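## Task

Take the yellow sponge off the low shelf and set it down completely inside the tote that sits on the bench. The tote must stay where it was and keep its orientation, the robot must not tip over or be left leaning, and the sponge must stay inside once the robot lets go.

## Robot and tools

ROBOT. The LinearBot has a base that can drive in any direction, with strong 7 N m wheel motors, and a column about 1.75 m high. A carriage rides up and down the column over 1.0 m (lift_m). It carries two identical six-joint arms, each ending in a two-finger gripper. Each arm base sits about 0.57 m + lift_m above the floor, and parts of the carriage reach about 0.15 m lower than that. A hand can reach 0.78 m from its shoulder but only about 0.38 m below its arm base. A hand is about 0.16 m long and 0.1 m wide, or 0.14 m with the fingers open. The parked arm pose is joints 1 to 6 = 0, 0.05, 0.05, 1.45, 0, 0. With both arms parked the robot is about 0.95 m wide and 0.7 m long. There are three cameras. carriage_camera is fixed and looks ahead, tilted about 20 degrees down. left_wrist_camera and right_wrist_camera look out past the fingertips. The carriage camera and the parked fingertips are at most about 0.45 m above the arm bases. Loose objects can sometimes be bumped briefly by outside pushes.

FRAMES. In the base frame the origin is on the floor under the middle of the base, x points forward, y left and z up. left_hand and right_hand are reported in this frame, each as the point halfway between that gripper's pads. quat_wxyz rotates the base axes onto the hand axes. The hand's z axis runs along the fingers, and the fingers open along its y axis. An upright hand with joints 1, 5 and 6 at 0 reads (1, 0, 0, 0). The odometry frame is the base frame at the start of the scene. base_odometry comes from wheel rotation only, so wheel slip shows up as travel. Heading is positive to the left and runs from -3.142 to 3.142.

execute_actions. Argument "actions" is a list that holds one action or nothing. An empty list only returns state and images. An action can have "base", "joints" or both, and they start at the same moment. "base" takes exactly one relative move, measured from where the base last reported itself. translate_m is metres forward (negative backward), from -2 to 2. strafe_m is metres to the left (negative right), from -2 to 2. rotate_rad is radians counter-clockwise, from -6.3 to 6.3. "joints" is a single dictionary that covers both arms and the lift. Each key names one joint and takes an absolute target, not an offset. lift_m goes from 0 to 1 m (done within ±0.004). Per arm: joint1_rad -2.617 to 3.054 (±0.02), vertical-axis swing, 0 ahead, positive to the left. joint2_rad 0 to 3.141 (±0.055), shoulder: 0 upper arm level pointing back, 1.57 vertical, 3.14 level pointing forward. joint3_rad 0 to 3.141 (±0.055), elbow: 0 folded, 3.14 straight. joint4_rad -1.57 to 1.57 (±0.04), wrist pitch: 0 in line with the forearm, positive tips the fingertips up. joint5_rad -1.57 to 1.57 (±0.02), wrist yaw: positive swings the fingertips right, the opposite sense to joint1. joint6_rad -2.094 to 2.094 (±0.02), roll about the finger axis, positive clockwise as seen from the forearm. gripper_m 0 to 0.093 m (±0.004), the gap between the pads. Key names use a left_ or right_ prefix, for example right_joint4_rad and left_gripper_m. An action lasts at most 15 s. A joint or base you leave out may still be driving toward an earlier target. Any unknown key or out-of-range number rejects the whole call, and nothing moves. "cameras" is a list of camera names or "all". If it is omitted or null you get every camera, and [] gives none. If a call reports a stop, the rest of that reply's motion, wait and finished_scene calls are skipped.

wait: seconds from 0 to 10. Nothing new is commanded, and it returns the same state and images.

zoom_image: camera name and region [x0, y0, x1, y1] in pixels, with (0, 0) at the top left and at most 504 by 504. It works only on full images from the latest result.

finished_scene: pass the current scene number. It is final and reports success. The next scene's task arrives in that result. Replying without any tool call ends everything.

RESULTS. base_status and joint_status give the outcome of each motion. done means the target was reached. For the base, done only means the wheels turned as commanded, and a move of a millimetre or two can fall short yet still say done. off_target means it came to rest away from the target and may still be pushing. A holding gripper usually shows this. contact_stop and time_out mean the old target is dropped and the joint holds where it is. "joint command not followed", usually with a cause line, means a self-collision check blocked that arm's targets. Those joints then read not_followed and may be retried on later actions. The gripper target still runs. on_its_own lists what this call did not command; its "held at" value is the held target, not the actual position. motor_effort is given in percent of maximum, positive toward higher joint values, with the peak in brackets. These readings have fixed error plus noise. A lift effort that keeps dropping as the carriage lowers means a hand or its load is resting on something. Ignore the sign of drive_wheels; if it stays high while at rest, the base is still pressing on something. Joint torques are raw drive outputs with offsets and noise. ARM HIT means an arm struck the robot hard. MOTOR HOT appears from 75 °C. At 90 °C the arm halts for 10 s, and at 100 °C it goes limp and drops. These show as OVER-TEMPERATURE FAULT, with limit_stop_at_motor_heat on the affected keys; resend those targets. Outstretched arms heat quickly, even when empty. Hand readings drift from the truth at long reach. A level hand sags about 10 to 17 cm with 1 kg, and a fully straight arm may not lift 1 kg. Each gripper pad pushes about 45 to 60 N.

CAUTIONS. The robot keeps holding your last command while you think. It is most likely to fall with the carriage high, the arms extended, a load carried, while pulling, or after a sudden stop. About 1.5 kg in each outstretched hand can tip it. Only the images show leaning. The base stops on contact, but late and not always, and it can roll on up to 0.3 m after an arm touch. Arms have no contact stop and snap to their target once they are freed. After a blocked drive, back off about 0.2 m along the same path, or reverse a turn, and repeat if something is still pressed. The column can strike a table edge that the base slides under, and reversing into such an edge can topple the robot. Never let the arms press or strike each other. To free a blocked pair, move the blocked arm clear first, then the other arm in a later call. Avoid drops, slams and hard pushes, keep the tote still, and release each item fully inside it before finishing.

Each tool is called after ">>>" as a command line: name --argument value for each argument, lists and objects as JSON in quotes; but a table of rows of numbers goes row by row, as --pt "numbers of a row", without its own name.

## Session

>>> execute_actions --actions '[]'

Scene clock: 0.00 s.
Joint torques (N m, as the arm reports them, + toward a larger angle): no reading
base_odometry: x=+0.000 y=+0.000 heading=+0.000 (m, m, rad; odometry frame)
base_status: not commanded
joint_positions: lift_m=+0.297 left_joint1_rad=-0.021 left_joint2_rad=+0.022 left_joint3_rad=+0.022 left_joint4_rad=+1.495 left_joint5_rad=+0.001 left_joint6_rad=-0.033 left_gripper_m=+0.094 right_joint1_rad=+0.013 right_joint2_rad=+0.024 right_joint3_rad=+0.040 right_joint4_rad=+1.475 right_joint5_rad=-0.004 right_joint6_rad=+0.023 right_gripper_m=+0.094
joint_status: not commanded
motor_effort: lift_m=+29 drive_wheels=+1 (%)
left_hand: x=+0.2897 y=+0.3246 z=+1.3092 quat_wxyz=(+0.999, +0.001, +0.038, -0.027) (m; base frame)
right_hand: x=+0.2897 y=-0.3243 z=+1.3135 quat_wxyz=(+0.999, -0.002, +0.040, +0.018) (m; base frame)
pictures: carriage_camera, left_wrist_camera, right_wrist_camera
Images, in order (width x height): carriage_camera 672x504, left_wrist_camera 672x504, right_wrist_camera 672x504.

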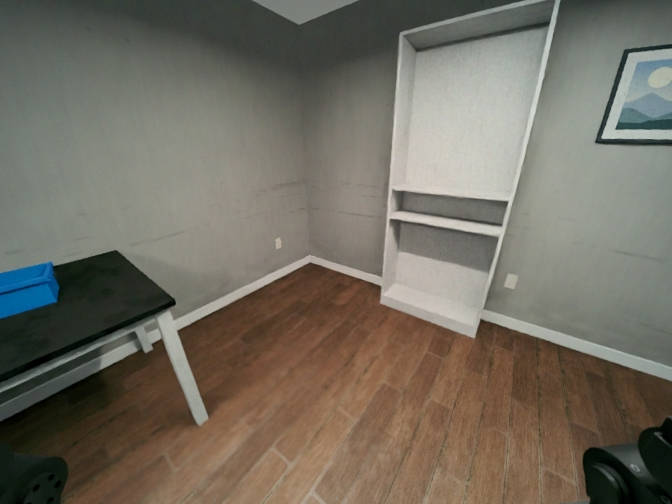

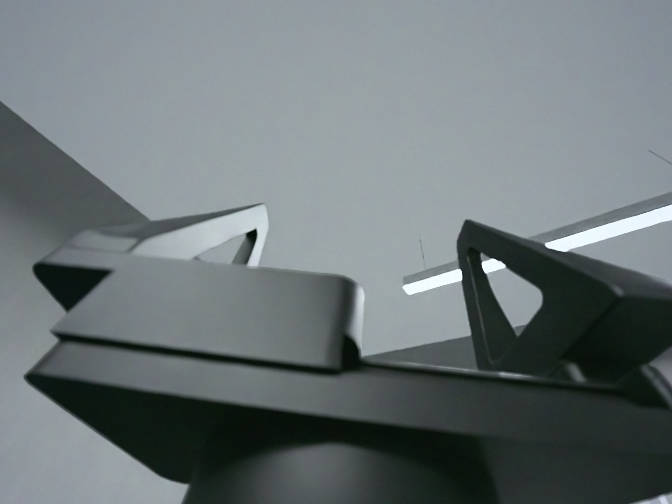

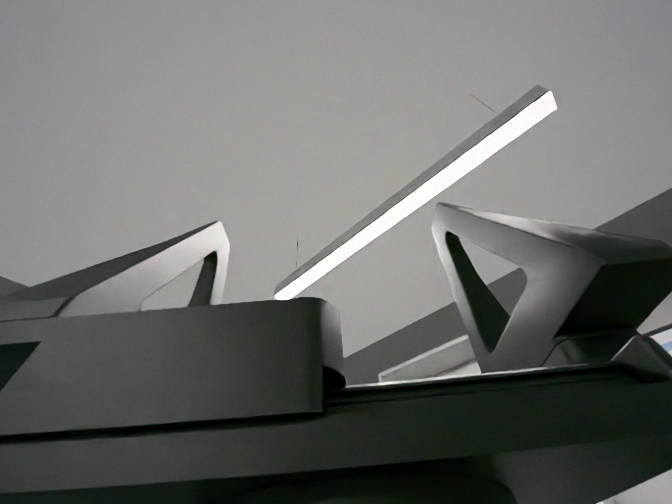

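Sponge not seen; lower the camera.

>>> execute_actions --actions '[{"base":{"rotate_rad":-0.35},"joints":{"lift_m":0.0}}]' --cameras '["carriage_camera"]'

Scene clock: 7.43 s.
Joint torques (N m, as the arm reports them, + toward a larger angle): left_arm=[-0.03  3.81  6.49 -0.22  0.04 -0.1 ] | right_arm=[ 0.24  3.47  6.71 -0.39  0.   -0.02]
base_odometry: x=+0.000 y=+0.000 heading=-0.350 (m, m, rad; odometry frame)
base_status: done
joint_positions: lift_m=+0.000 left_joint1_rad=-0.021 left_joint2_rad=+0.022 left_joint3_rad=+0.022 left_joint4_rad=+1.494 left_joint5_rad=+0.001 left_joint6_rad=-0.033 left_gripper_m=+0.094 right_joint1_rad=+0.013 right_joint2_rad=+0.024 right_joint3_rad=+0.040 right_joint4_rad=+1.475 right_joint5_rad=-0.004 right_joint6_rad=+0.023 right_gripper_m=+0.094
joint_status: all done
motor_effort: lift_m=+27(27) drive_wheels=-6(12) (%)
left_hand: x=+0.2899 y=+0.3246 z=+1.0120 quat_wxyz=(+0.999, +0.001, +0.038, -0.027) (m; base frame)
right_hand: x=+0.2897 y=-0.3243 z=+1.0164 quat_wxyz=(+0.999, -0.002, +0.040, +0.018) (m; base frame)
pictures: carriage_camera
Images, in order (width x height): carriage_camera 672x504.

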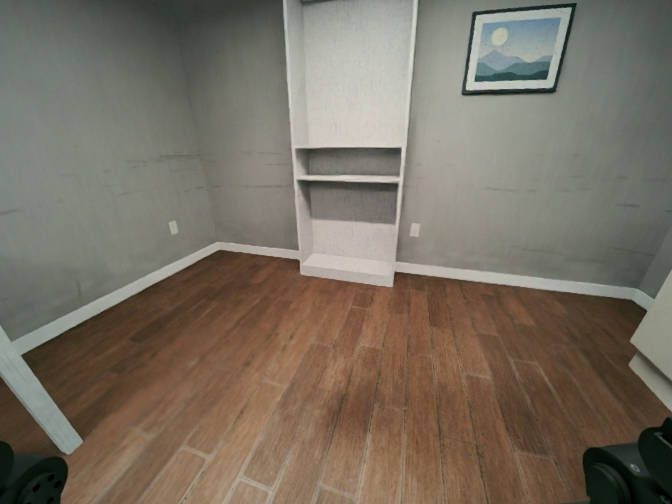

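Shelf empty. Look right.

>>> execute_actions --actions '[{"base":{"rotate_rad":-1.0}}]' --cameras '["carriage_camera"]'

Scene clock: 12.67 s.
Joint torques (N m, as the arm reports them, + toward a larger angle): left_arm=[-0.04  3.77  6.43 -0.23  0.03 -0.1 ] | right_arm=[ 0.11  3.53  6.85 -0.38  0.01 -0.01]
base_odometry: x=+0.000 y=+0.000 heading=-1.350 (m, m, rad; odometry frame)
base_status: done
joint_positions: lift_m=+0.000 left_joint1_rad=-0.021 left_joint2_rad=+0.022 left_joint3_rad=+0.022 left_joint4_rad=+1.494 left_joint5_rad=+0.001 left_joint6_rad=-0.033 left_gripper_m=+0.094 right_joint1_rad=+0.013 right_joint2_rad=+0.024 right_joint3_rad=+0.040 right_joint4_rad=+1.475 right_joint5_rad=-0.004 right_joint6_rad=+0.023 right_gripper_m=+0.094
joint_status: not commanded
motor_effort: lift_m=+29(28) drive_wheels=+7(14) (%)
left_hand: x=+0.2900 y=+0.3246 z=+1.0120 quat_wxyz=(+0.999, +0.001, +0.038, -0.027) (m; base frame)
right_hand: x=+0.2897 y=-0.3243 z=+1.0164 quat_wxyz=(+0.999, -0.002, +0.040, +0.018) (m; base frame)
pictures: carriage_camera
Images, in order (width x height): carriage_camera 672x504.

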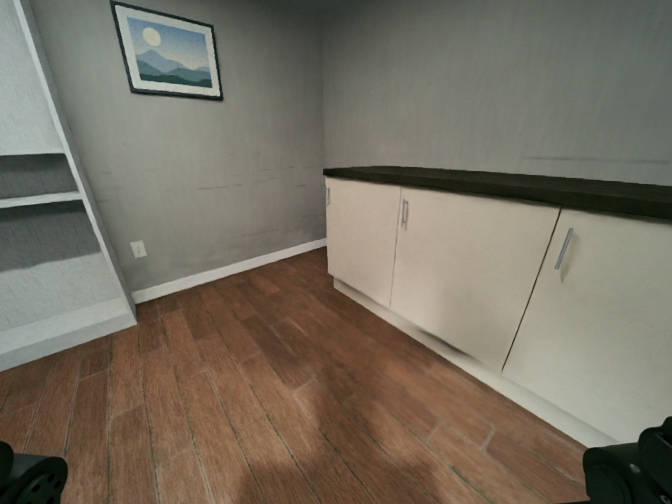

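>>> execute_actions --actions '[{"base":{"rotate_rad":-1.3}}]' --cameras '["carriage_camera"]'

Scene clock: 23.80 s.
Joint torques (N m, as the arm reports them, + toward a larger angle): left_arm=[-0.04  3.82  6.46 -0.22  0.04 -0.1 ] | right_arm=[ 0.26  3.47  6.7  -0.4   0.01  0.  ]
base_odometry: x=+0.000 y=+0.000 heading=-2.649 (m, m, rad; odometry frame)
base_status: done
joint_positions: lift_m=+0.000 left_joint1_rad=-0.021 left_joint2_rad=+0.022 left_joint3_rad=+0.022 left_joint4_rad=+1.494 left_joint5_rad=+0.001 left_joint6_rad=-0.033 left_gripper_m=+0.094 right_joint1_rad=+0.013 right_joint2_rad=+0.024 right_joint3_rad=+0.040 right_joint4_rad=+1.475 right_joint5_rad=-0.004 right_joint6_rad=+0.023 right_gripper_m=+0.094
joint_status: not commanded
motor_effort: lift_m=+28(29) drive_wheels=+6(15) (%)
left_hand: x=+0.2899 y=+0.3246 z=+1.0120 quat_wxyz=(+0.999, +0.001, +0.038, -0.027) (m; base frame)
right_hand: x=+0.2897 y=-0.3243 z=+1.0164 quat_wxyz=(+0.999, -0.002, +0.040, +0.018) (m; base frame)
pictures: carriage_camera
Images, in order (width x height): carriage_camera 672x504.

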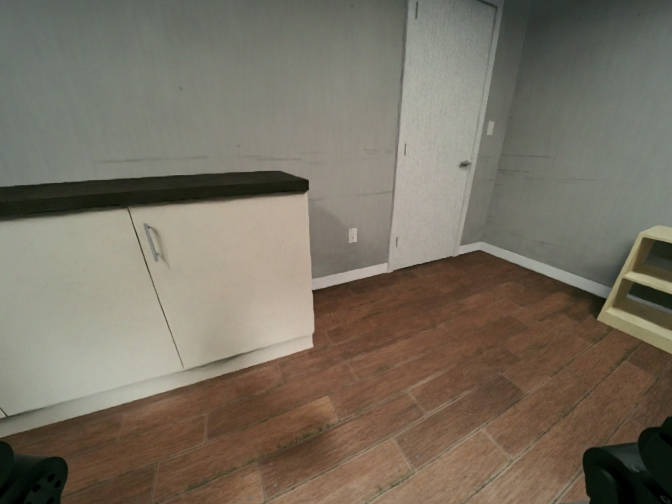

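>>> execute_actions --actions '[{"base":{"rotate_rad":-0.9}}]' --cameras '["carriage_camera"]'

Scene clock: 28.90 s.
Joint torques (N m, as the arm reports them, + toward a larger angle): left_arm=[-0.05  3.81  6.53 -0.2   0.03 -0.1 ] | right_arm=[ 0.27  3.47  6.59 -0.41  0.01  0.02]
base_odometry: x=+0.000 y=+0.000 heading=+2.734 (m, m, rad; odometry frame)
base_status: done
joint_positions: lift_m=+0.000 left_joint1_rad=-0.021 left_joint2_rad=+0.022 left_joint3_rad=+0.022 left_joint4_rad=+1.494 left_joint5_rad=+0.001 left_joint6_rad=-0.033 left_gripper_m=+0.094 right_joint1_rad=+0.013 right_joint2_rad=+0.024 right_joint3_rad=+0.040 right_joint4_rad=+1.475 right_joint5_rad=-0.004 right_joint6_rad=+0.023 right_gripper_m=+0.094
joint_status: not commanded
motor_effort: lift_m=+28(27) drive_wheels=+6(14) (%)
left_hand: x=+0.2900 y=+0.3246 z=+1.0120 quat_wxyz=(+0.999, +0.001, +0.038, -0.027) (m; base frame)
right_hand: x=+0.2897 y=-0.3243 z=+1.0164 quat_wxyz=(+0.999, -0.002, +0.040, +0.018) (m; base frame)
pictures: carriage_camera
Images, in order (width x height): carriage_camera 672x504.

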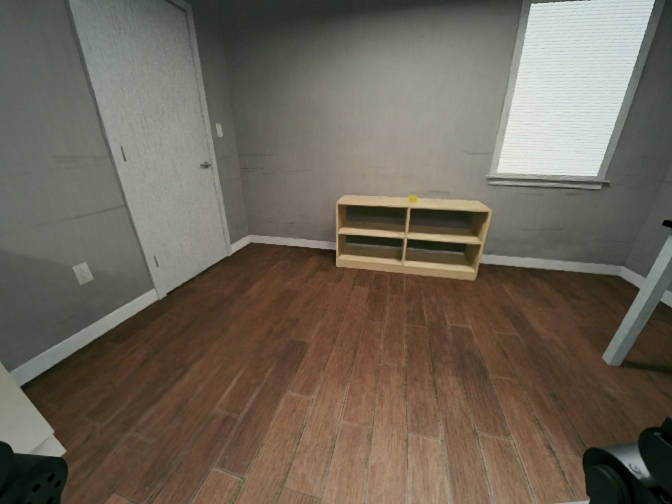

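>>> execute_actions --actions '[{"base":{"translate_m":1.3},"joints":{"right_joint2_rad":1.9,"right_joint3_rad":1.2,"right_joint4_rad":0.7}}]' --cameras '["carriage_camera"]'

Scene clock: 42.27 s.
Joint torques (N m, as the arm reports them, + toward a larger angle): left_arm=[-0.05  3.77  6.52 -0.24  0.03 -0.1 ] | right_arm=[  0.16 -10.23   9.33   2.49   0.    -0.01]
base_odometry: x=-1.193 y=+0.517 heading=+2.733 (m, m, rad; odometry frame)
base_status: done
joint_positions: lift_m=+0.000 left_joint1_rad=-0.021 left_joint2_rad=+0.022 left_joint3_rad=+0.022 left_joint4_rad=+1.495 left_joint5_rad=+0.001 left_joint6_rad=-0.033 left_gripper_m=+0.094 right_joint1_rad=+0.013 right_joint2_rad=+1.901 right_joint3_rad=+1.188 right_joint4_rad=+0.693 right_joint5_rad=-0.004 right_joint6_rad=+0.023 right_gripper_m=+0.094
joint_status: all done
motor_effort: lift_m=+26(28) drive_wheels=-9(23) (%)
left_hand: x=+0.2898 y=+0.3246 z=+1.0121 quat_wxyz=(+0.999, +0.001, +0.038, -0.027) (m; base frame)
right_hand: x=+0.8460 y=-0.3172 z=+0.8306 quat_wxyz=(+0.700, +0.002, +0.714, +0.014) (m; base frame)
pictures: carriage_camera
Images, in order (width x height): carriage_camera 672x504.

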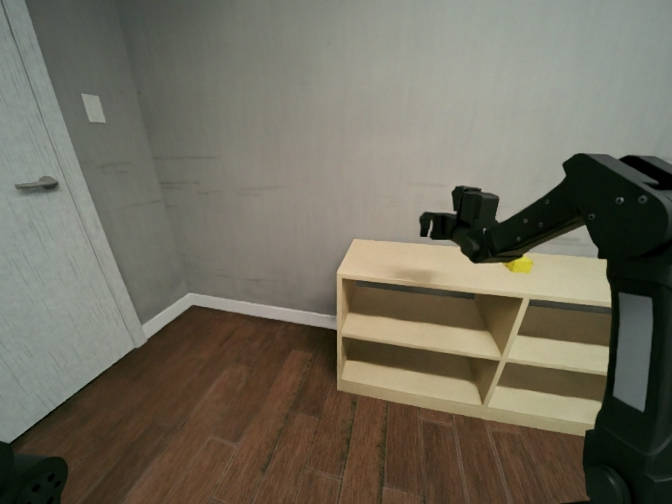

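>>> execute_actions --actions '[{"joints":{"right_joint1_rad":-0.25}}]' --cameras '["carriage_camera","right_wrist_camera"]'

Scene clock: 48.90 s.
Joint torques (N m, as the arm reports them, + toward a larger angle): left_arm=[-0.03  3.81  6.52 -0.23  0.03 -0.1 ] | right_arm=[  0.93 -10.27   9.25   2.49  -0.05   0.01]
base_odometry: x=-1.193 y=+0.517 heading=+2.733 (m, m, rad; odometry frame)
base_status: not commanded
joint_positions: lift_m=+0.000 left_joint1_rad=-0.021 left_joint2_rad=+0.022 left_joint3_rad=+0.022 left_joint4_rad=+1.495 left_joint5_rad=+0.001 left_joint6_rad=-0.033 left_gripper_m=+0.094 right_joint1_rad=-0.258 right_joint2_rad=+1.901 right_joint3_rad=+1.188 right_joint4_rad=+0.693 right_joint5_rad=+0.000 right_joint6_rad=+0.023 right_gripper_m=+0.094
joint_status: all done
motor_effort: lift_m=+27(28) drive_wheels=-9(9) (%)
left_hand: x=+0.2898 y=+0.3246 z=+1.0121 quat_wxyz=(+0.999, +0.001, +0.038, -0.027) (m; base frame)
right_hand: x=+0.8270 y=-0.4720 z=+0.8306 quat_wxyz=(+0.695, +0.100, +0.707, -0.082) (m; base frame)
pictures: carriage_camera, right_wrist_camera
Images, in order (width x height): carriage_camera 672x504, right_wrist_camera 672x504.

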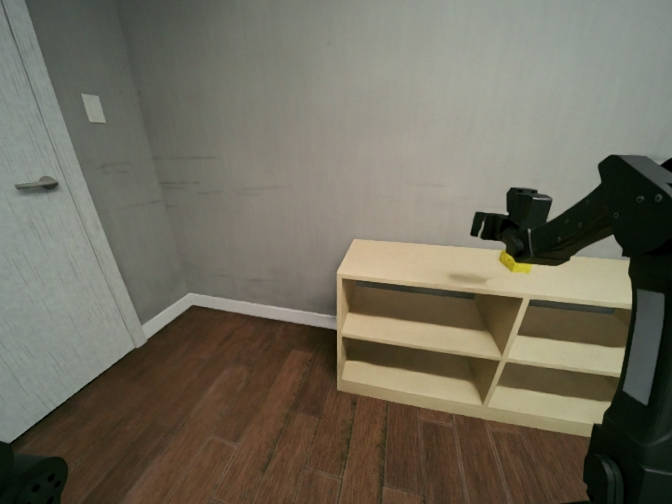

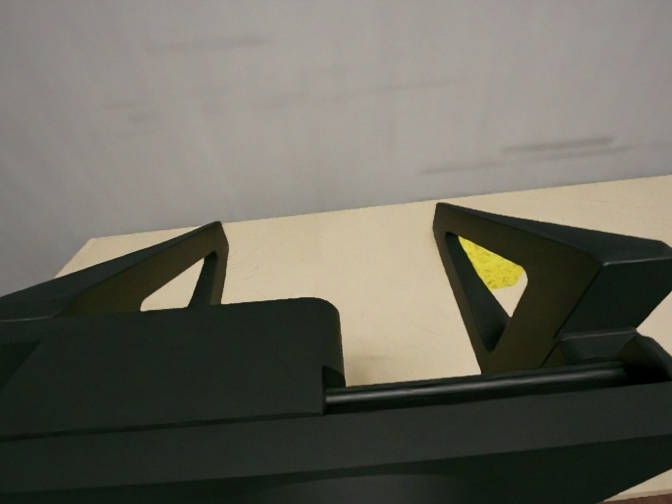

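>>> execute_actions --actions '[{"joints":{"right_joint1_rad":-0.33,"right_joint4_rad":-0.4}}]' --cameras '["carriage_camera","right_wrist_camera"]'

Scene clock: 56.93 s.
Joint torques (N m, as the arm reports them, + toward a larger angle): left_arm=[-0.04  3.79  6.51 -0.22  0.04 -0.1 ] | right_arm=[ 0.69 -9.67  8.64  1.35 -0.02 -0.01]
base_odometry: x=-1.193 y=+0.517 heading=+2.733 (m, m, rad; odometry frame)
base_status: not commanded
joint_positions: lift_m=+0.000 left_joint1_rad=-0.021 left_joint2_rad=+0.022 left_joint3_rad=+0.022 left_joint4_rad=+1.495 left_joint5_rad=+0.001 left_joint6_rad=-0.033 left_gripper_m=+0.094 right_joint1_rad=-0.336 right_joint2_rad=+1.901 right_joint3_rad=+1.188 right_joint4_rad=-0.393 right_joint5_rad=-0.002 right_joint6_rad=+0.023 right_gripper_m=+0.094
joint_status: all done
motor_effort: lift_m=+30(27) drive_wheels=-9(9) (%)
left_hand: x=+0.2898 y=+0.3246 z=+1.0121 quat_wxyz=(+0.999, +0.001, +0.038, -0.027) (m; base frame)
right_hand: x=+0.6858 y=-0.4699 z=+0.6159 quat_wxyz=(+0.227, +0.173, +0.958, -0.035) (m; base frame)
pictures: carriage_camera, right_wrist_camera
Images, in order (width x height): carriage_camera 672x504, right_wrist_camera 672x504.

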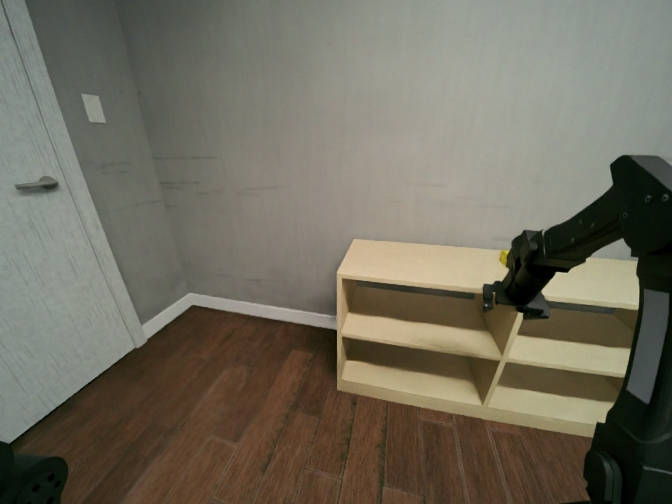

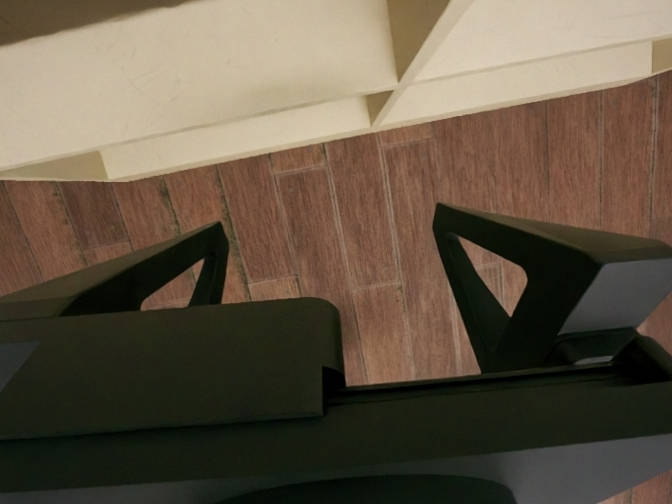

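>>> execute_actions --actions '[{"joints":{"lift_m":0.2}}]' --cameras '[]'

>>> execute_actions --actions '[{"base":{"translate_m":0.2}}]' --cameras '["carriage_camera","right_wrist_camera"]'

Scene clock: 63.13 s.
Joint torques (N m, as the arm reports them, + toward a larger angle): left_arm=[-0.03  3.73  6.57 -0.2   0.03 -0.1 ] | right_arm=[ 0.76 -9.55  8.52  1.37  0.   -0.03]
base_odometry: x=-1.193 y=+0.517 heading=+2.733 (m, m, rad; odometry frame)
base_status: not commanded
joint_positions: lift_m=+0.200 left_joint1_rad=-0.021 left_joint2_rad=+0.022 left_joint3_rad=+0.022 left_joint4_rad=+1.495 left_joint5_rad=+0.001 left_joint6_rad=-0.033 left_gripper_m=+0.094 right_joint1_rad=-0.336 right_joint2_rad=+1.901 right_joint3_rad=+1.188 right_joint4_rad=-0.397 right_joint5_rad=-0.002 right_joint6_rad=+0.023 right_gripper_m=+0.094
joint_status: all done
motor_effort: lift_m=+28(35) drive_wheels=-8(9) (%)
left_hand: x=+0.2898 y=+0.3246 z=+1.2121 quat_wxyz=(+0.999, +0.001, +0.038, -0.027) (m; base frame)
right_hand: x=+0.6852 y=-0.4697 z=+0.8157 quat_wxyz=(+0.226, +0.173, +0.958, -0.035) (m; base frame)
pictures: none
No camera images: the call's "cameras" was empty. Leave "cameras" out to get every camera's image.

Scene clock: 65.30 s.
Joint torques (N m, as the arm reports them, + toward a larger angle): left_arm=[-0.03  3.83  6.48 -0.22  0.03 -0.1 ] | right_arm=[ 0.58 -9.53  8.46  1.44 -0.01  0.  ]
base_odometry: x=-1.377 y=+0.596 heading=+2.732 (m, m, rad; odometry frame)
base_status: done
joint_positions: lift_m=+0.200 left_joint1_rad=-0.021 left_joint2_rad=+0.022 left_joint3_rad=+0.022 left_joint4_rad=+1.495 left_joint5_rad=+0.001 left_joint6_rad=-0.033 left_gripper_m=+0.094 right_joint1_rad=-0.335 right_joint2_rad=+1.901 right_joint3_rad=+1.188 right_joint4_rad=-0.398 right_joint5_rad=-0.002 right_joint6_rad=+0.023 right_gripper_m=+0.094
joint_status: not commanded
motor_effort: lift_m=+26(26) drive_wheels=+7(19) (%)
left_hand: x=+0.2898 y=+0.3246 z=+1.2121 quat_wxyz=(+0.999, +0.001, +0.038, -0.027) (m; base frame)
right_hand: x=+0.6851 y=-0.4692 z=+0.8156 quat_wxyz=(+0.225, +0.173, +0.958, -0.034) (m; base frame)
pictures: carriage_camera, right_wrist_camera
Images, in order (width x height): carriage_camera 672x504, right_wrist_camera 672x504.

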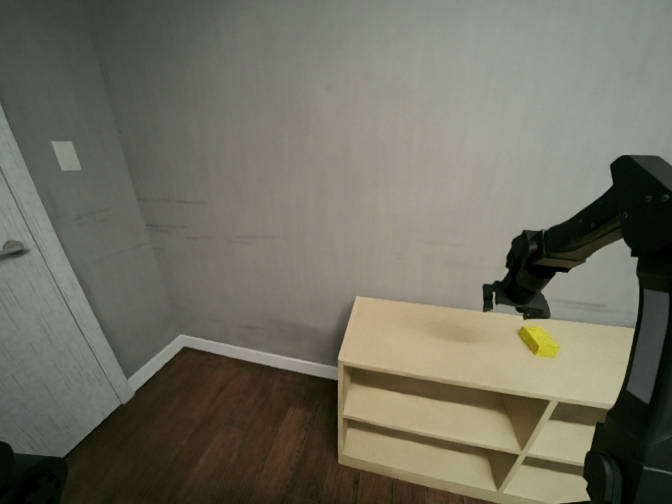

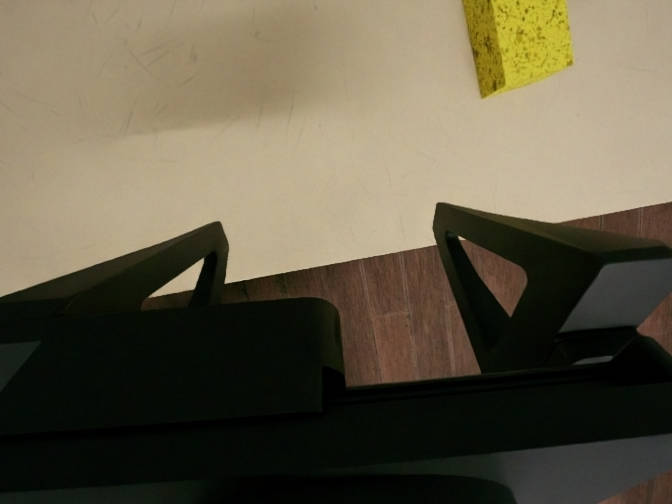

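>>> execute_actions --actions '[{"base":{"strafe_m":-0.17}}]' --cameras '[]'

>>> execute_actions --actions '[{"base":{"translate_m":0.12}}]' --cameras '["carriage_camera","right_wrist_camera"]'

Scene clock: 72.70 s.
Joint torques (N m, as the arm reports them, + toward a larger angle): left_arm=[ 0.    3.79  6.58 -0.22  0.04 -0.1 ] | right_arm=[ 0.39 -9.63  8.59  1.4  -0.02  0.01]
base_odometry: x=-1.309 y=+0.752 heading=+2.733 (m, m, rad; odometry frame)
base_status: done
joint_positions: lift_m=+0.200 left_joint1_rad=-0.021 left_joint2_rad=+0.022 left_joint3_rad=+0.022 left_joint4_rad=+1.494 left_joint5_rad=+0.001 left_joint6_rad=-0.033 left_gripper_m=+0.094 right_joint1_rad=-0.334 right_joint2_rad=+1.901 right_joint3_rad=+1.188 right_joint4_rad=-0.398 right_joint5_rad=-0.002 right_joint6_rad=+0.023 right_gripper_m=+0.094
joint_status: not commanded
motor_effort: lift_m=+26(28) drive_wheels=+2(15) (%)
left_hand: x=+0.2899 y=+0.3246 z=+1.2121 quat_wxyz=(+0.999, +0.001, +0.038, -0.027) (m; base frame)
right_hand: x=+0.6851 y=-0.4690 z=+0.8156 quat_wxyz=(+0.225, +0.173, +0.958, -0.034) (m; base frame)
pictures: none
No camera images: the call's "cameras" was empty. Leave "cameras" out to get every camera's image.

Scene clock: 74.43 s.
Joint torques (N m, as the arm reports them, + toward a larger angle): left_arm=[-0.05  3.84  6.56 -0.21  0.04 -0.1 ] | right_arm=[ 0.58 -9.49  8.57  1.44 -0.01  0.01]
base_odometry: x=-1.419 y=+0.800 heading=+2.732 (m, m, rad; odometry frame)
base_status: done
joint_positions: lift_m=+0.200 left_joint1_rad=-0.021 left_joint2_rad=+0.022 left_joint3_rad=+0.022 left_joint4_rad=+1.494 left_joint5_rad=+0.001 left_joint6_rad=-0.033 left_gripper_m=+0.094 right_joint1_rad=-0.334 right_joint2_rad=+1.901 right_joint3_rad=+1.188 right_joint4_rad=-0.398 right_joint5_rad=-0.002 right_joint6_rad=+0.023 right_gripper_m=+0.094
joint_status: not commanded
motor_effort: lift_m=+28(28) drive_wheels=-5(16) (%)
left_hand: x=+0.2899 y=+0.3246 z=+1.2121 quat_wxyz=(+0.999, +0.001, +0.038, -0.027) (m; base frame)
right_hand: x=+0.6851 y=-0.4690 z=+0.8156 quat_wxyz=(+0.225, +0.173, +0.958, -0.034) (m; base frame)
pictures: carriage_camera, right_wrist_camera
Images, in order (width x height): carriage_camera 672x504, right_wrist_camera 672x504.

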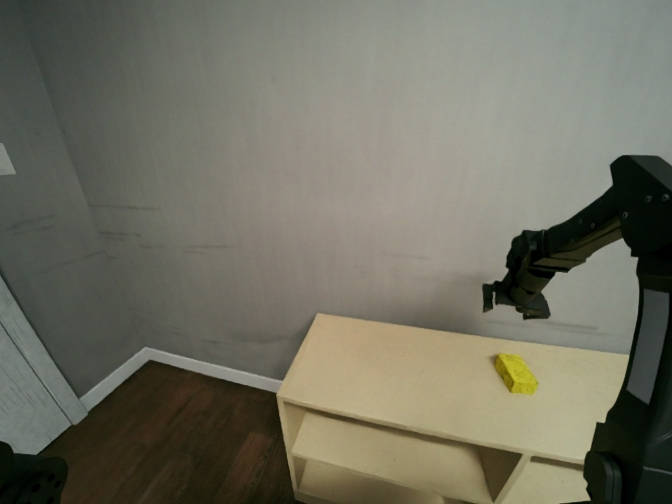

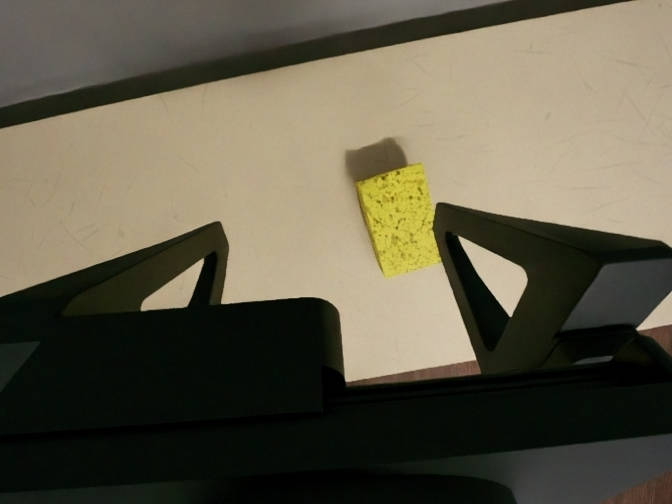

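Slightly right; lower partway.

>>> execute_actions --actions '[{"base":{"strafe_m":-0.03},"joints":{"lift_m":0.1}}]' --cameras '["right_wrist_camera"]'

Scene clock: 82.30 s.
Joint torques (N m, as the arm reports them, + toward a larger angle): left_arm=[-0.05  3.79  6.49 -0.22  0.03 -0.1 ] | right_arm=[ 0.62 -9.68  8.47  1.43  0.01  0.  ]
base_odometry: x=-1.407 y=+0.828 heading=+2.732 (m, m, rad; odometry frame)
base_status: done
joint_positions: lift_m=+0.100 left_joint1_rad=-0.021 left_joint2_rad=+0.022 left_joint3_rad=+0.022 left_joint4_rad=+1.494 left_joint5_rad=+0.001 left_joint6_rad=-0.033 left_gripper_m=+0.094 right_joint1_rad=-0.334 right_joint2_rad=+1.902 right_joint3_rad=+1.188 right_joint4_rad=-0.400 right_joint5_rad=-0.002 right_joint6_rad=+0.023 right_gripper_m=+0.094
joint_status: all done
motor_effort: lift_m=+28(30) drive_wheels=+4(13) (%)
left_hand: x=+0.2899 y=+0.3246 z=+1.1120 quat_wxyz=(+0.999, +0.001, +0.038, -0.027) (m; base frame)
right_hand: x=+0.6845 y=-0.4688 z=+0.7147 quat_wxyz=(+0.224, +0.173, +0.959, -0.034) (m; base frame)
pictures: right_wrist_camera
Images, in order (width x height): right_wrist_camera 672x504.

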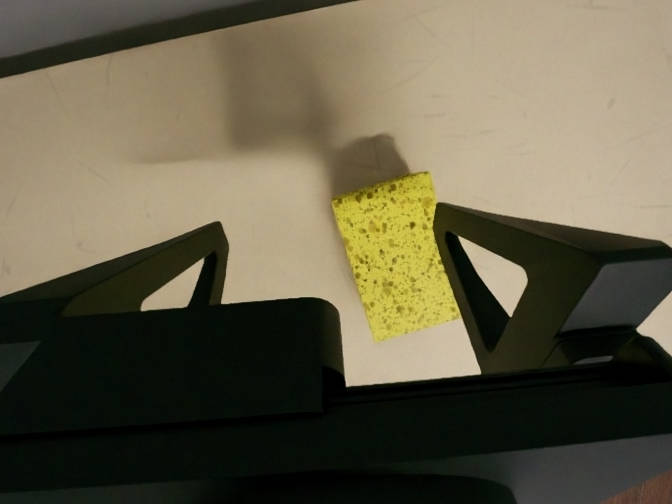

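>>> execute_actions --actions '[{"base":{"strafe_m":-0.03},"joints":{"lift_m":0.06}}]' --cameras '["right_wrist_camera"]'

Scene clock: 87.63 s.
Joint torques (N m, as the arm reports them, + toward a larger angle): left_arm=[-0.03  3.81  6.54 -0.24  0.03 -0.1 ] | right_arm=[ 0.32 -9.62  8.55  1.47 -0.04 -0.01]
base_odometry: x=-1.396 y=+0.856 heading=+2.733 (m, m, rad; odometry frame)
base_status: done
joint_positions: lift_m=+0.060 left_joint1_rad=-0.021 left_joint2_rad=+0.022 left_joint3_rad=+0.022 left_joint4_rad=+1.495 left_joint5_rad=+0.001 left_joint6_rad=-0.033 left_gripper_m=+0.094 right_joint1_rad=-0.333 right_joint2_rad=+1.903 right_joint3_rad=+1.188 right_joint4_rad=-0.403 right_joint5_rad=-0.002 right_joint6_rad=+0.023 right_gripper_m=+0.094
joint_status: all done
motor_effort: lift_m=+28(33) drive_wheels=+3(16) (%)
left_hand: x=+0.2897 y=+0.3246 z=+1.0720 quat_wxyz=(+0.999, +0.001, +0.038, -0.027) (m; base frame)
right_hand: x=+0.6842 y=-0.4679 z=+0.6741 quat_wxyz=(+0.222, +0.172, +0.959, -0.034) (m; base frame)
pictures: right_wrist_camera
Images, in order (width x height): right_wrist_camera 672x504.

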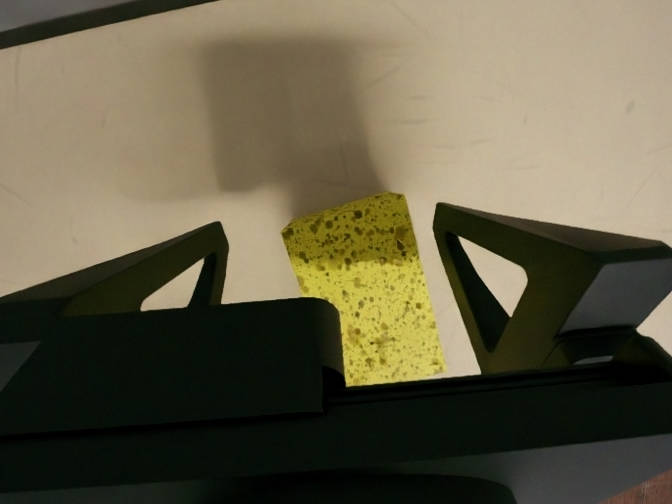

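>>> execute_actions --actions '[{"joints":{"lift_m":0.01}}]' --cameras '[]'

>>> execute_actions --actions '[{"joints":{"right_gripper_m":0.02}}]' --cameras '[]'

>>> execute_actions --actions '[{"joints":{"lift_m":0.45}}]' --cameras '["carriage_camera"]'

Scene clock: 94.47 s.
Joint torques (N m, as the arm reports them, + toward a larger angle): left_arm=[-0.03  3.82  6.5  -0.22  0.03 -0.1 ] | right_arm=[ 0.5  -9.69  8.38  1.43 -0.03 -0.01]
base_odometry: x=-1.396 y=+0.856 heading=+2.733 (m, m, rad; odometry frame)
base_status: not commanded
joint_positions: lift_m=+0.010 left_joint1_rad=-0.021 left_joint2_rad=+0.022 left_joint3_rad=+0.022 left_joint4_rad=+1.495 left_joint5_rad=+0.001 left_joint6_rad=-0.033 left_gripper_m=+0.094 right_joint1_rad=-0.333 right_joint2_rad=+1.903 right_joint3_rad=+1.188 right_joint4_rad=-0.401 right_joint5_rad=-0.002 right_joint6_rad=+0.023 right_gripper_m=+0.094
joint_status: all done
motor_effort: lift_m=+29(33) drive_wheels=+3(3) (%)
left_hand: x=+0.2897 y=+0.3246 z=+1.0221 quat_wxyz=(+0.999, +0.001, +0.038, -0.027) (m; base frame)
right_hand: x=+0.6845 y=-0.4682 z=+0.6244 quat_wxyz=(+0.223, +0.172, +0.959, -0.034) (m; base frame)
pictures: none
No camera images: the call's "cameras" was empty. Leave "cameras" out to get every camera's image.

Scene clock: 95.13 s.
Joint torques (N m, as the arm reports them, + toward a larger angle): left_arm=[-0.02  3.8   6.52 -0.23  0.02 -0.1 ] | right_arm=[ 0.47 -9.64  8.47  1.43 -0.01 -0.01]
base_odometry: x=-1.396 y=+0.856 heading=+2.733 (m, m, rad; odometry frame)
base_status: not commanded
joint_positions: lift_m=+0.010 left_joint1_rad=-0.021 left_joint2_rad=+0.022 left_joint3_rad=+0.022 left_joint4_rad=+1.495 left_joint5_rad=+0.001 left_joint6_rad=-0.033 left_gripper_m=+0.094 right_joint1_rad=-0.333 right_joint2_rad=+1.903 right_joint3_rad=+1.188 right_joint4_rad=-0.401 right_joint5_rad=-0.002 right_joint6_rad=+0.023 right_gripper_m=+0.058
joint_status: right_gripper_m off_target (ended at +0.058, target +0.020)
motor_effort: lift_m=+27(29) drive_wheels=+3(3) (%)
left_hand: x=+0.2897 y=+0.3246 z=+1.0221 quat_wxyz=(+0.999, +0.001, +0.038, -0.027) (m; base frame)
right_hand: x=+0.6845 y=-0.4682 z=+0.6244 quat_wxyz=(+0.223, +0.172, +0.959, -0.034) (m; base frame)
pictures: none
No camera images: the call's "cameras" was empty. Leave "cameras" out to get every camera's image.

Scene clock: 97.43 s.
Joint torques (N m, as the arm reports them, + toward a larger angle): left_arm=[-0.02  3.84  6.53 -0.23  0.03 -0.1 ] | right_arm=[ 0.58 -9.58  8.46  1.45 -0.04 -0.01]
base_odometry: x=-1.396 y=+0.856 heading=+2.733 (m, m, rad; odometry frame)
base_status: not commanded
joint_positions: lift_m=+0.450 left_joint1_rad=-0.021 left_joint2_rad=+0.022 left_joint3_rad=+0.022 left_joint4_rad=+1.495 left_joint5_rad=+0.001 left_joint6_rad=-0.033 left_gripper_m=+0.094 right_joint1_rad=-0.333 right_joint2_rad=+1.902 right_joint3_rad=+1.188 right_joint4_rad=-0.400 right_joint5_rad=-0.002 right_joint6_rad=+0.023 right_gripper_m=+0.058
joint_status: all done
motor_effort: lift_m=+26(32) drive_wheels=+3(3) (%)
left_hand: x=+0.2897 y=+0.3246 z=+1.4621 quat_wxyz=(+0.999, +0.001, +0.038, -0.027) (m; base frame)
right_hand: x=+0.6847 y=-0.4683 z=+1.0650 quat_wxyz=(+0.224, +0.172, +0.959, -0.034) (m; base frame)
pictures: carriage_camera
Images, in order (width x height): carriage_camera 672x504.

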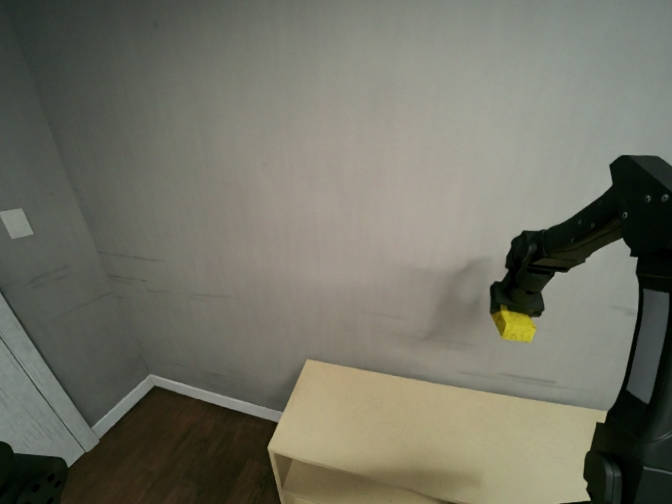

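>>> execute_actions --actions '[{"base":{"translate_m":-0.3}}]' --cameras '[]'

>>> execute_actions --actions '[{"base":{"rotate_rad":-2.4},"joints":{"right_joint1_rad":0}}]' --cameras '["carriage_camera"]'

Scene clock: 105.77 s.
Joint torques (N m, as the arm reports them, + toward a larger angle): left_arm=[-0.06  3.81  6.46 -0.24  0.03 -0.1 ] | right_arm=[ 0.27 -9.57  8.41  1.42 -0.01  0.02]
base_odometry: x=-1.120 y=+0.736 heading=+2.733 (m, m, rad; odometry frame)
base_status: done
joint_positions: lift_m=+0.450 left_joint1_rad=-0.021 left_joint2_rad=+0.022 left_joint3_rad=+0.022 left_joint4_rad=+1.495 left_joint5_rad=+0.001 left_joint6_rad=-0.033 left_gripper_m=+0.094 right_joint1_rad=-0.333 right_joint2_rad=+1.902 right_joint3_rad=+1.188 right_joint4_rad=-0.400 right_joint5_rad=-0.002 right_joint6_rad=+0.023 right_gripper_m=+0.058
joint_status: not commanded
motor_effort: lift_m=+28(27) drive_wheels=+0(13) (%)
left_hand: x=+0.2897 y=+0.3246 z=+1.4621 quat_wxyz=(+0.999, +0.001, +0.038, -0.027) (m; base frame)
right_hand: x=+0.6847 y=-0.4683 z=+1.0650 quat_wxyz=(+0.224, +0.172, +0.959, -0.034) (m; base frame)
pictures: none
No camera images: the call's "cameras" was empty. Leave "cameras" out to get every camera's image.

Scene clock: 109.53 s.
Joint torques (N m, as the arm reports them, + toward a larger angle): left_arm=[-0.02  3.79  6.52 -0.21  0.03 -0.1 ] | right_arm=[ 0.77 -9.69  8.38  1.38  0.01  0.  ]
base_odometry: x=-1.120 y=+0.737 heading=+0.333 (m, m, rad; odometry frame)
base_status: done
joint_positions: lift_m=+0.450 left_joint1_rad=-0.021 left_joint2_rad=+0.022 left_joint3_rad=+0.022 left_joint4_rad=+1.494 left_joint5_rad=+0.001 left_joint6_rad=-0.033 left_gripper_m=+0.094 right_joint1_rad=-0.007 right_joint2_rad=+1.902 right_joint3_rad=+1.188 right_joint4_rad=-0.396 right_joint5_rad=-0.005 right_joint6_rad=+0.023 right_gripper_m=+0.058
joint_status: all done
motor_effort: lift_m=+26(29) drive_wheels=+7(20) (%)
left_hand: x=+0.2901 y=+0.3246 z=+1.4621 quat_wxyz=(+0.999, +0.001, +0.039, -0.027) (m; base frame)
right_hand: x=+0.7096 y=-0.3273 z=+1.0655 quat_wxyz=(+0.228, +0.014, +0.973, +0.004) (m; base frame)
pictures: carriage_camera
Images, in order (width x height): carriage_camera 672x504.

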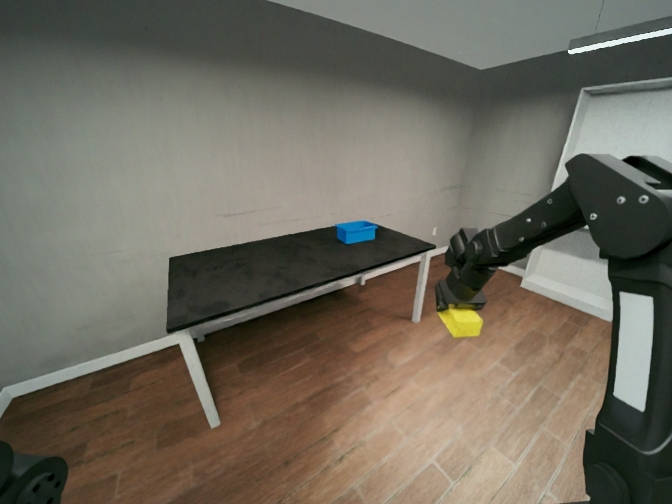

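Odometry seems off, fine. Head toward the tote.

>>> execute_actions --actions '[{"base":{"translate_m":1.2},"joints":{"lift_m":0.6}}]' --cameras '["carriage_camera"]'

Scene clock: 122.93 s.
Joint torques (N m, as the arm reports them, + toward a larger angle): left_arm=[-0.05  3.78  6.39 -0.22  0.03 -0.1 ] | right_arm=[ 0.86 -9.61  8.62  1.44 -0.01  0.  ]
base_odometry: x=+0.014 y=+1.127 heading=+0.332 (m, m, rad; odometry frame)
base_status: done
joint_positions: lift_m=+0.600 left_joint1_rad=-0.021 left_joint2_rad=+0.022 left_joint3_rad=+0.022 left_joint4_rad=+1.495 left_joint5_rad=+0.001 left_joint6_rad=-0.033 left_gripper_m=+0.094 right_joint1_rad=-0.007 right_joint2_rad=+1.901 right_joint3_rad=+1.188 right_joint4_rad=-0.401 right_joint5_rad=-0.005 right_joint6_rad=+0.023 right_gripper_m=+0.058
joint_status: all done
motor_effort: lift_m=+27(33) drive_wheels=+8(24) (%)
left_hand: x=+0.2897 y=+0.3246 z=+1.6121 quat_wxyz=(+0.999, +0.001, +0.038, -0.027) (m; base frame)
right_hand: x=+0.7086 y=-0.3273 z=+1.2152 quat_wxyz=(+0.226, +0.014, +0.974, +0.004) (m; base frame)
pictures: carriage_camera
Images, in order (width x height): carriage_camera 672x504.

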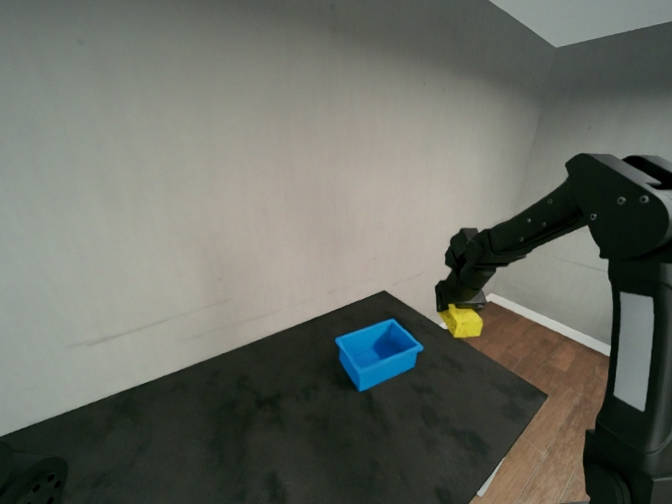

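>>> execute_actions --actions '[{"base":{"rotate_rad":0.15}}]' --cameras '[]'

>>> execute_actions --actions '[{"base":{"translate_m":0.3}}]' --cameras '["carriage_camera"]'

Scene clock: 131.73 s.
Joint torques (N m, as the arm reports them, + toward a larger angle): left_arm=[-0.04  3.81  6.54 -0.24  0.03 -0.11] | right_arm=[ 0.36 -9.67  8.53  1.45 -0.01 -0.02]
base_odometry: x=+0.014 y=+1.127 heading=+0.482 (m, m, rad; odometry frame)
base_status: done
joint_positions: lift_m=+0.600 left_joint1_rad=-0.021 left_joint2_rad=+0.022 left_joint3_rad=+0.022 left_joint4_rad=+1.494 left_joint5_rad=+0.001 left_joint6_rad=-0.033 left_gripper_m=+0.094 right_joint1_rad=-0.002 right_joint2_rad=+1.901 right_joint3_rad=+1.188 right_joint4_rad=-0.401 right_joint5_rad=-0.005 right_joint6_rad=+0.023 right_gripper_m=+0.058
joint_status: not commanded
motor_effort: lift_m=+27(26) drive_wheels=+6(11) (%)
left_hand: x=+0.2899 y=+0.3246 z=+1.6121 quat_wxyz=(+0.999, +0.001, +0.038, -0.027) (m; base frame)
right_hand: x=+0.7086 y=-0.3252 z=+1.2152 quat_wxyz=(+0.226, +0.011, +0.974, +0.005) (m; base frame)
pictures: none
No camera images: the call's "cameras" was empty. Leave "cameras" out to get every camera's image.

Scene clock: 133.37 s.
Joint torques (N m, as the arm reports them, + toward a larger angle): left_arm=[ 0.11  3.63  6.66 -0.22  0.01 -0.1 ] | right_arm=[ 0.11 -9.61  8.06  1.49 -0.01 -0.01]
base_odometry: x=+0.112 y=+1.178 heading=+0.471 (m, m, rad; odometry frame)
base_status: translate_m contact_stop (by the wheels' count: +0.110 of +0.300)
joint_positions: lift_m=+0.600 left_joint1_rad=-0.023 left_joint2_rad=+0.025 left_joint3_rad=+0.020 left_joint4_rad=+1.494 left_joint5_rad=+0.002 left_joint6_rad=-0.033 left_gripper_m=+0.094 right_joint1_rad=+0.001 right_joint2_rad=+1.902 right_joint3_rad=+1.193 right_joint4_rad=-0.402 right_joint5_rad=-0.004 right_joint6_rad=+0.023 right_gripper_m=+0.058
joint_status: not commanded
motor_effort: lift_m=+29(35) drive_wheels=+46(128) (%)
left_hand: x=+0.2916 y=+0.3244 z=+1.6114 quat_wxyz=(+0.999, +0.001, +0.041, -0.028) (m; base frame)
right_hand: x=+0.7103 y=-0.3241 z=+1.2164 quat_wxyz=(+0.228, +0.010, +0.974, +0.005) (m; base frame)
pictures: carriage_camera
Images, in order (width x height): carriage_camera 672x504.

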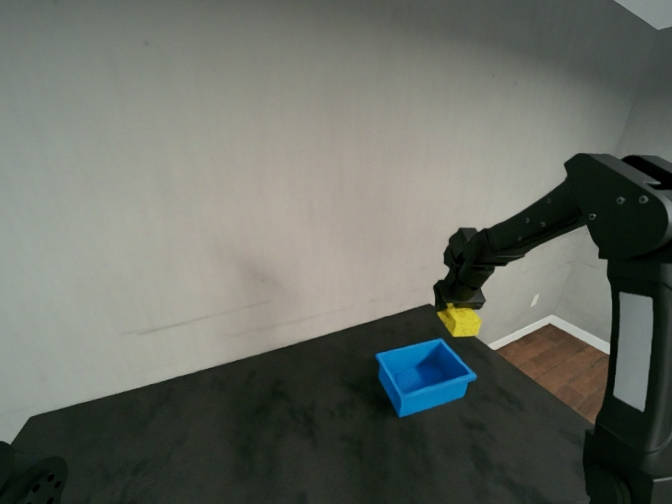

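Hit the table; back off slightly and extend the arm.

>>> execute_actions --actions '[{"base":{"translate_m":-0.04},"joints":{"right_joint2_rad":2.4,"right_joint3_rad":2.0,"right_joint4_rad":-0.9}}]' --cameras '["carriage_camera","right_wrist_camera"]'

Scene clock: 138.77 s.
Joint torques (N m, as the arm reports them, + toward a larger angle): left_arm=[ 0.08  3.52  6.78 -0.18  0.03 -0.1 ] | right_arm=[  0.24 -13.39   8.39   0.93  -0.01   0.  ]
base_odometry: x=+0.077 y=+1.160 heading=+0.470 (m, m, rad; odometry frame)
base_status: done
joint_positions: lift_m=+0.600 left_joint1_rad=-0.023 left_joint2_rad=+0.025 left_joint3_rad=+0.020 left_joint4_rad=+1.492 left_joint5_rad=+0.002 left_joint6_rad=-0.033 left_gripper_m=+0.094 right_joint1_rad=+0.000 right_joint2_rad=+2.403 right_joint3_rad=+1.991 right_joint4_rad=-0.891 right_joint5_rad=-0.004 right_joint6_rad=+0.023 right_gripper_m=+0.058
joint_status: all done
motor_effort: lift_m=+27(28) drive_wheels=-6(30) (%)
left_hand: x=+0.2920 y=+0.3244 z=+1.6114 quat_wxyz=(+0.999, +0.001, +0.042, -0.028) (m; base frame)
right_hand: x=+0.7987 y=-0.3246 z=+1.1985 quat_wxyz=(+0.133, +0.011, +0.991, +0.003) (m; base frame)
pictures: carriage_camera, right_wrist_camera
Images, in order (width x height): carriage_camera 672x504, right_wrist_camera 672x504.

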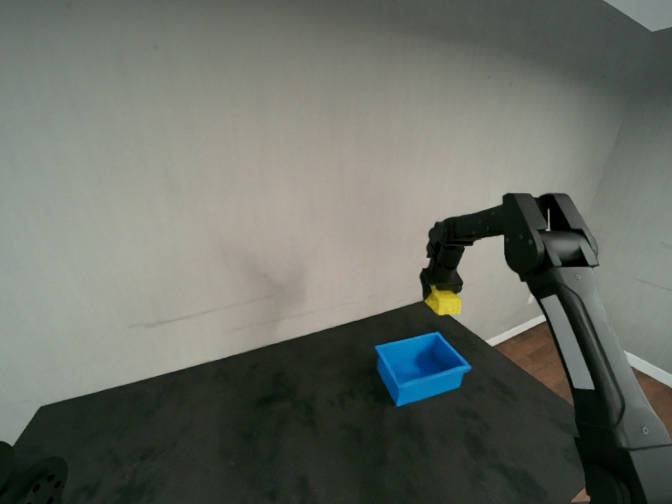

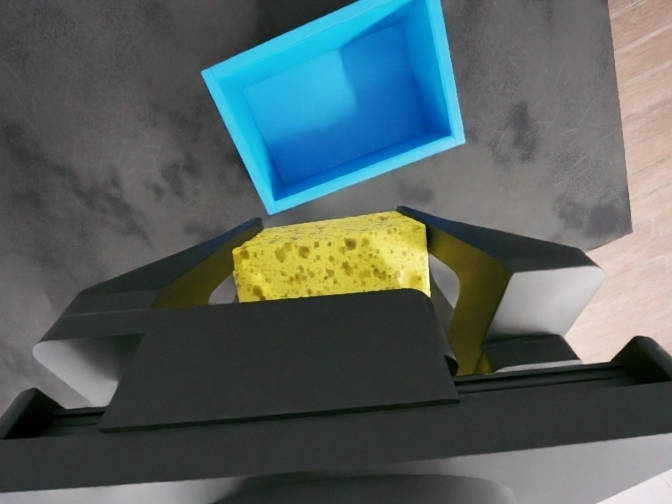

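>>> execute_actions --actions '[{"joints":{"right_joint2_rad":2.65,"right_joint3_rad":2.55,"right_joint4_rad":-1.35,"lift_m":0.5}}]' --cameras '["carriage_camera","right_wrist_camera"]'

Scene clock: 144.67 s.
Joint torques (N m, as the arm reports them, + toward a larger angle): left_arm=[ 0.08  3.54  6.73 -0.19  0.02 -0.09] | right_arm=[  0.27 -13.6    8.04   0.61   0.01  -0.01]
base_odometry: x=+0.077 y=+1.160 heading=+0.470 (m, m, rad; odometry frame)
base_status: not commanded
joint_positions: lift_m=+0.500 left_joint1_rad=-0.023 left_joint2_rad=+0.025 left_joint3_rad=+0.020 left_joint4_rad=+1.493 left_joint5_rad=+0.002 left_joint6_rad=-0.033 left_gripper_m=+0.094 right_joint1_rad=+0.000 right_joint2_rad=+2.642 right_joint3_rad=+2.543 right_joint4_rad=-1.341 right_joint5_rad=-0.004 right_joint6_rad=+0.023 right_gripper_m=+0.058
joint_status: all done
motor_effort: lift_m=+30(33) drive_wheels=-6(6) (%)
left_hand: x=+0.2919 y=+0.3244 z=+1.5114 quat_wxyz=(+0.999, +0.001, +0.042, -0.028) (m; base frame)
right_hand: x=+0.8036 y=-0.3246 z=+1.1191 quat_wxyz=(+0.065, +0.011, +0.998, +0.003) (m; base frame)
pictures: carriage_camera, right_wrist_camera
Images, in order (width x height): carriage_camera 672x504, right_wrist_camera 672x504.

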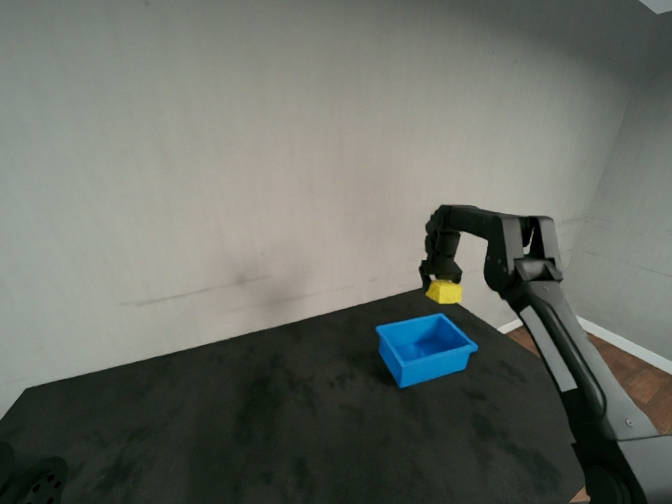

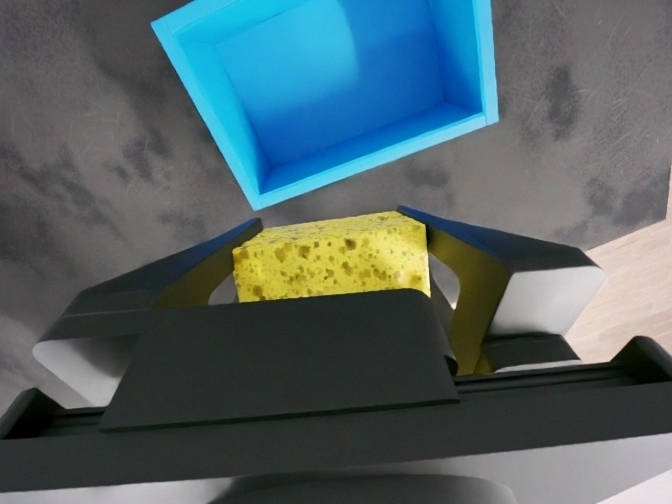

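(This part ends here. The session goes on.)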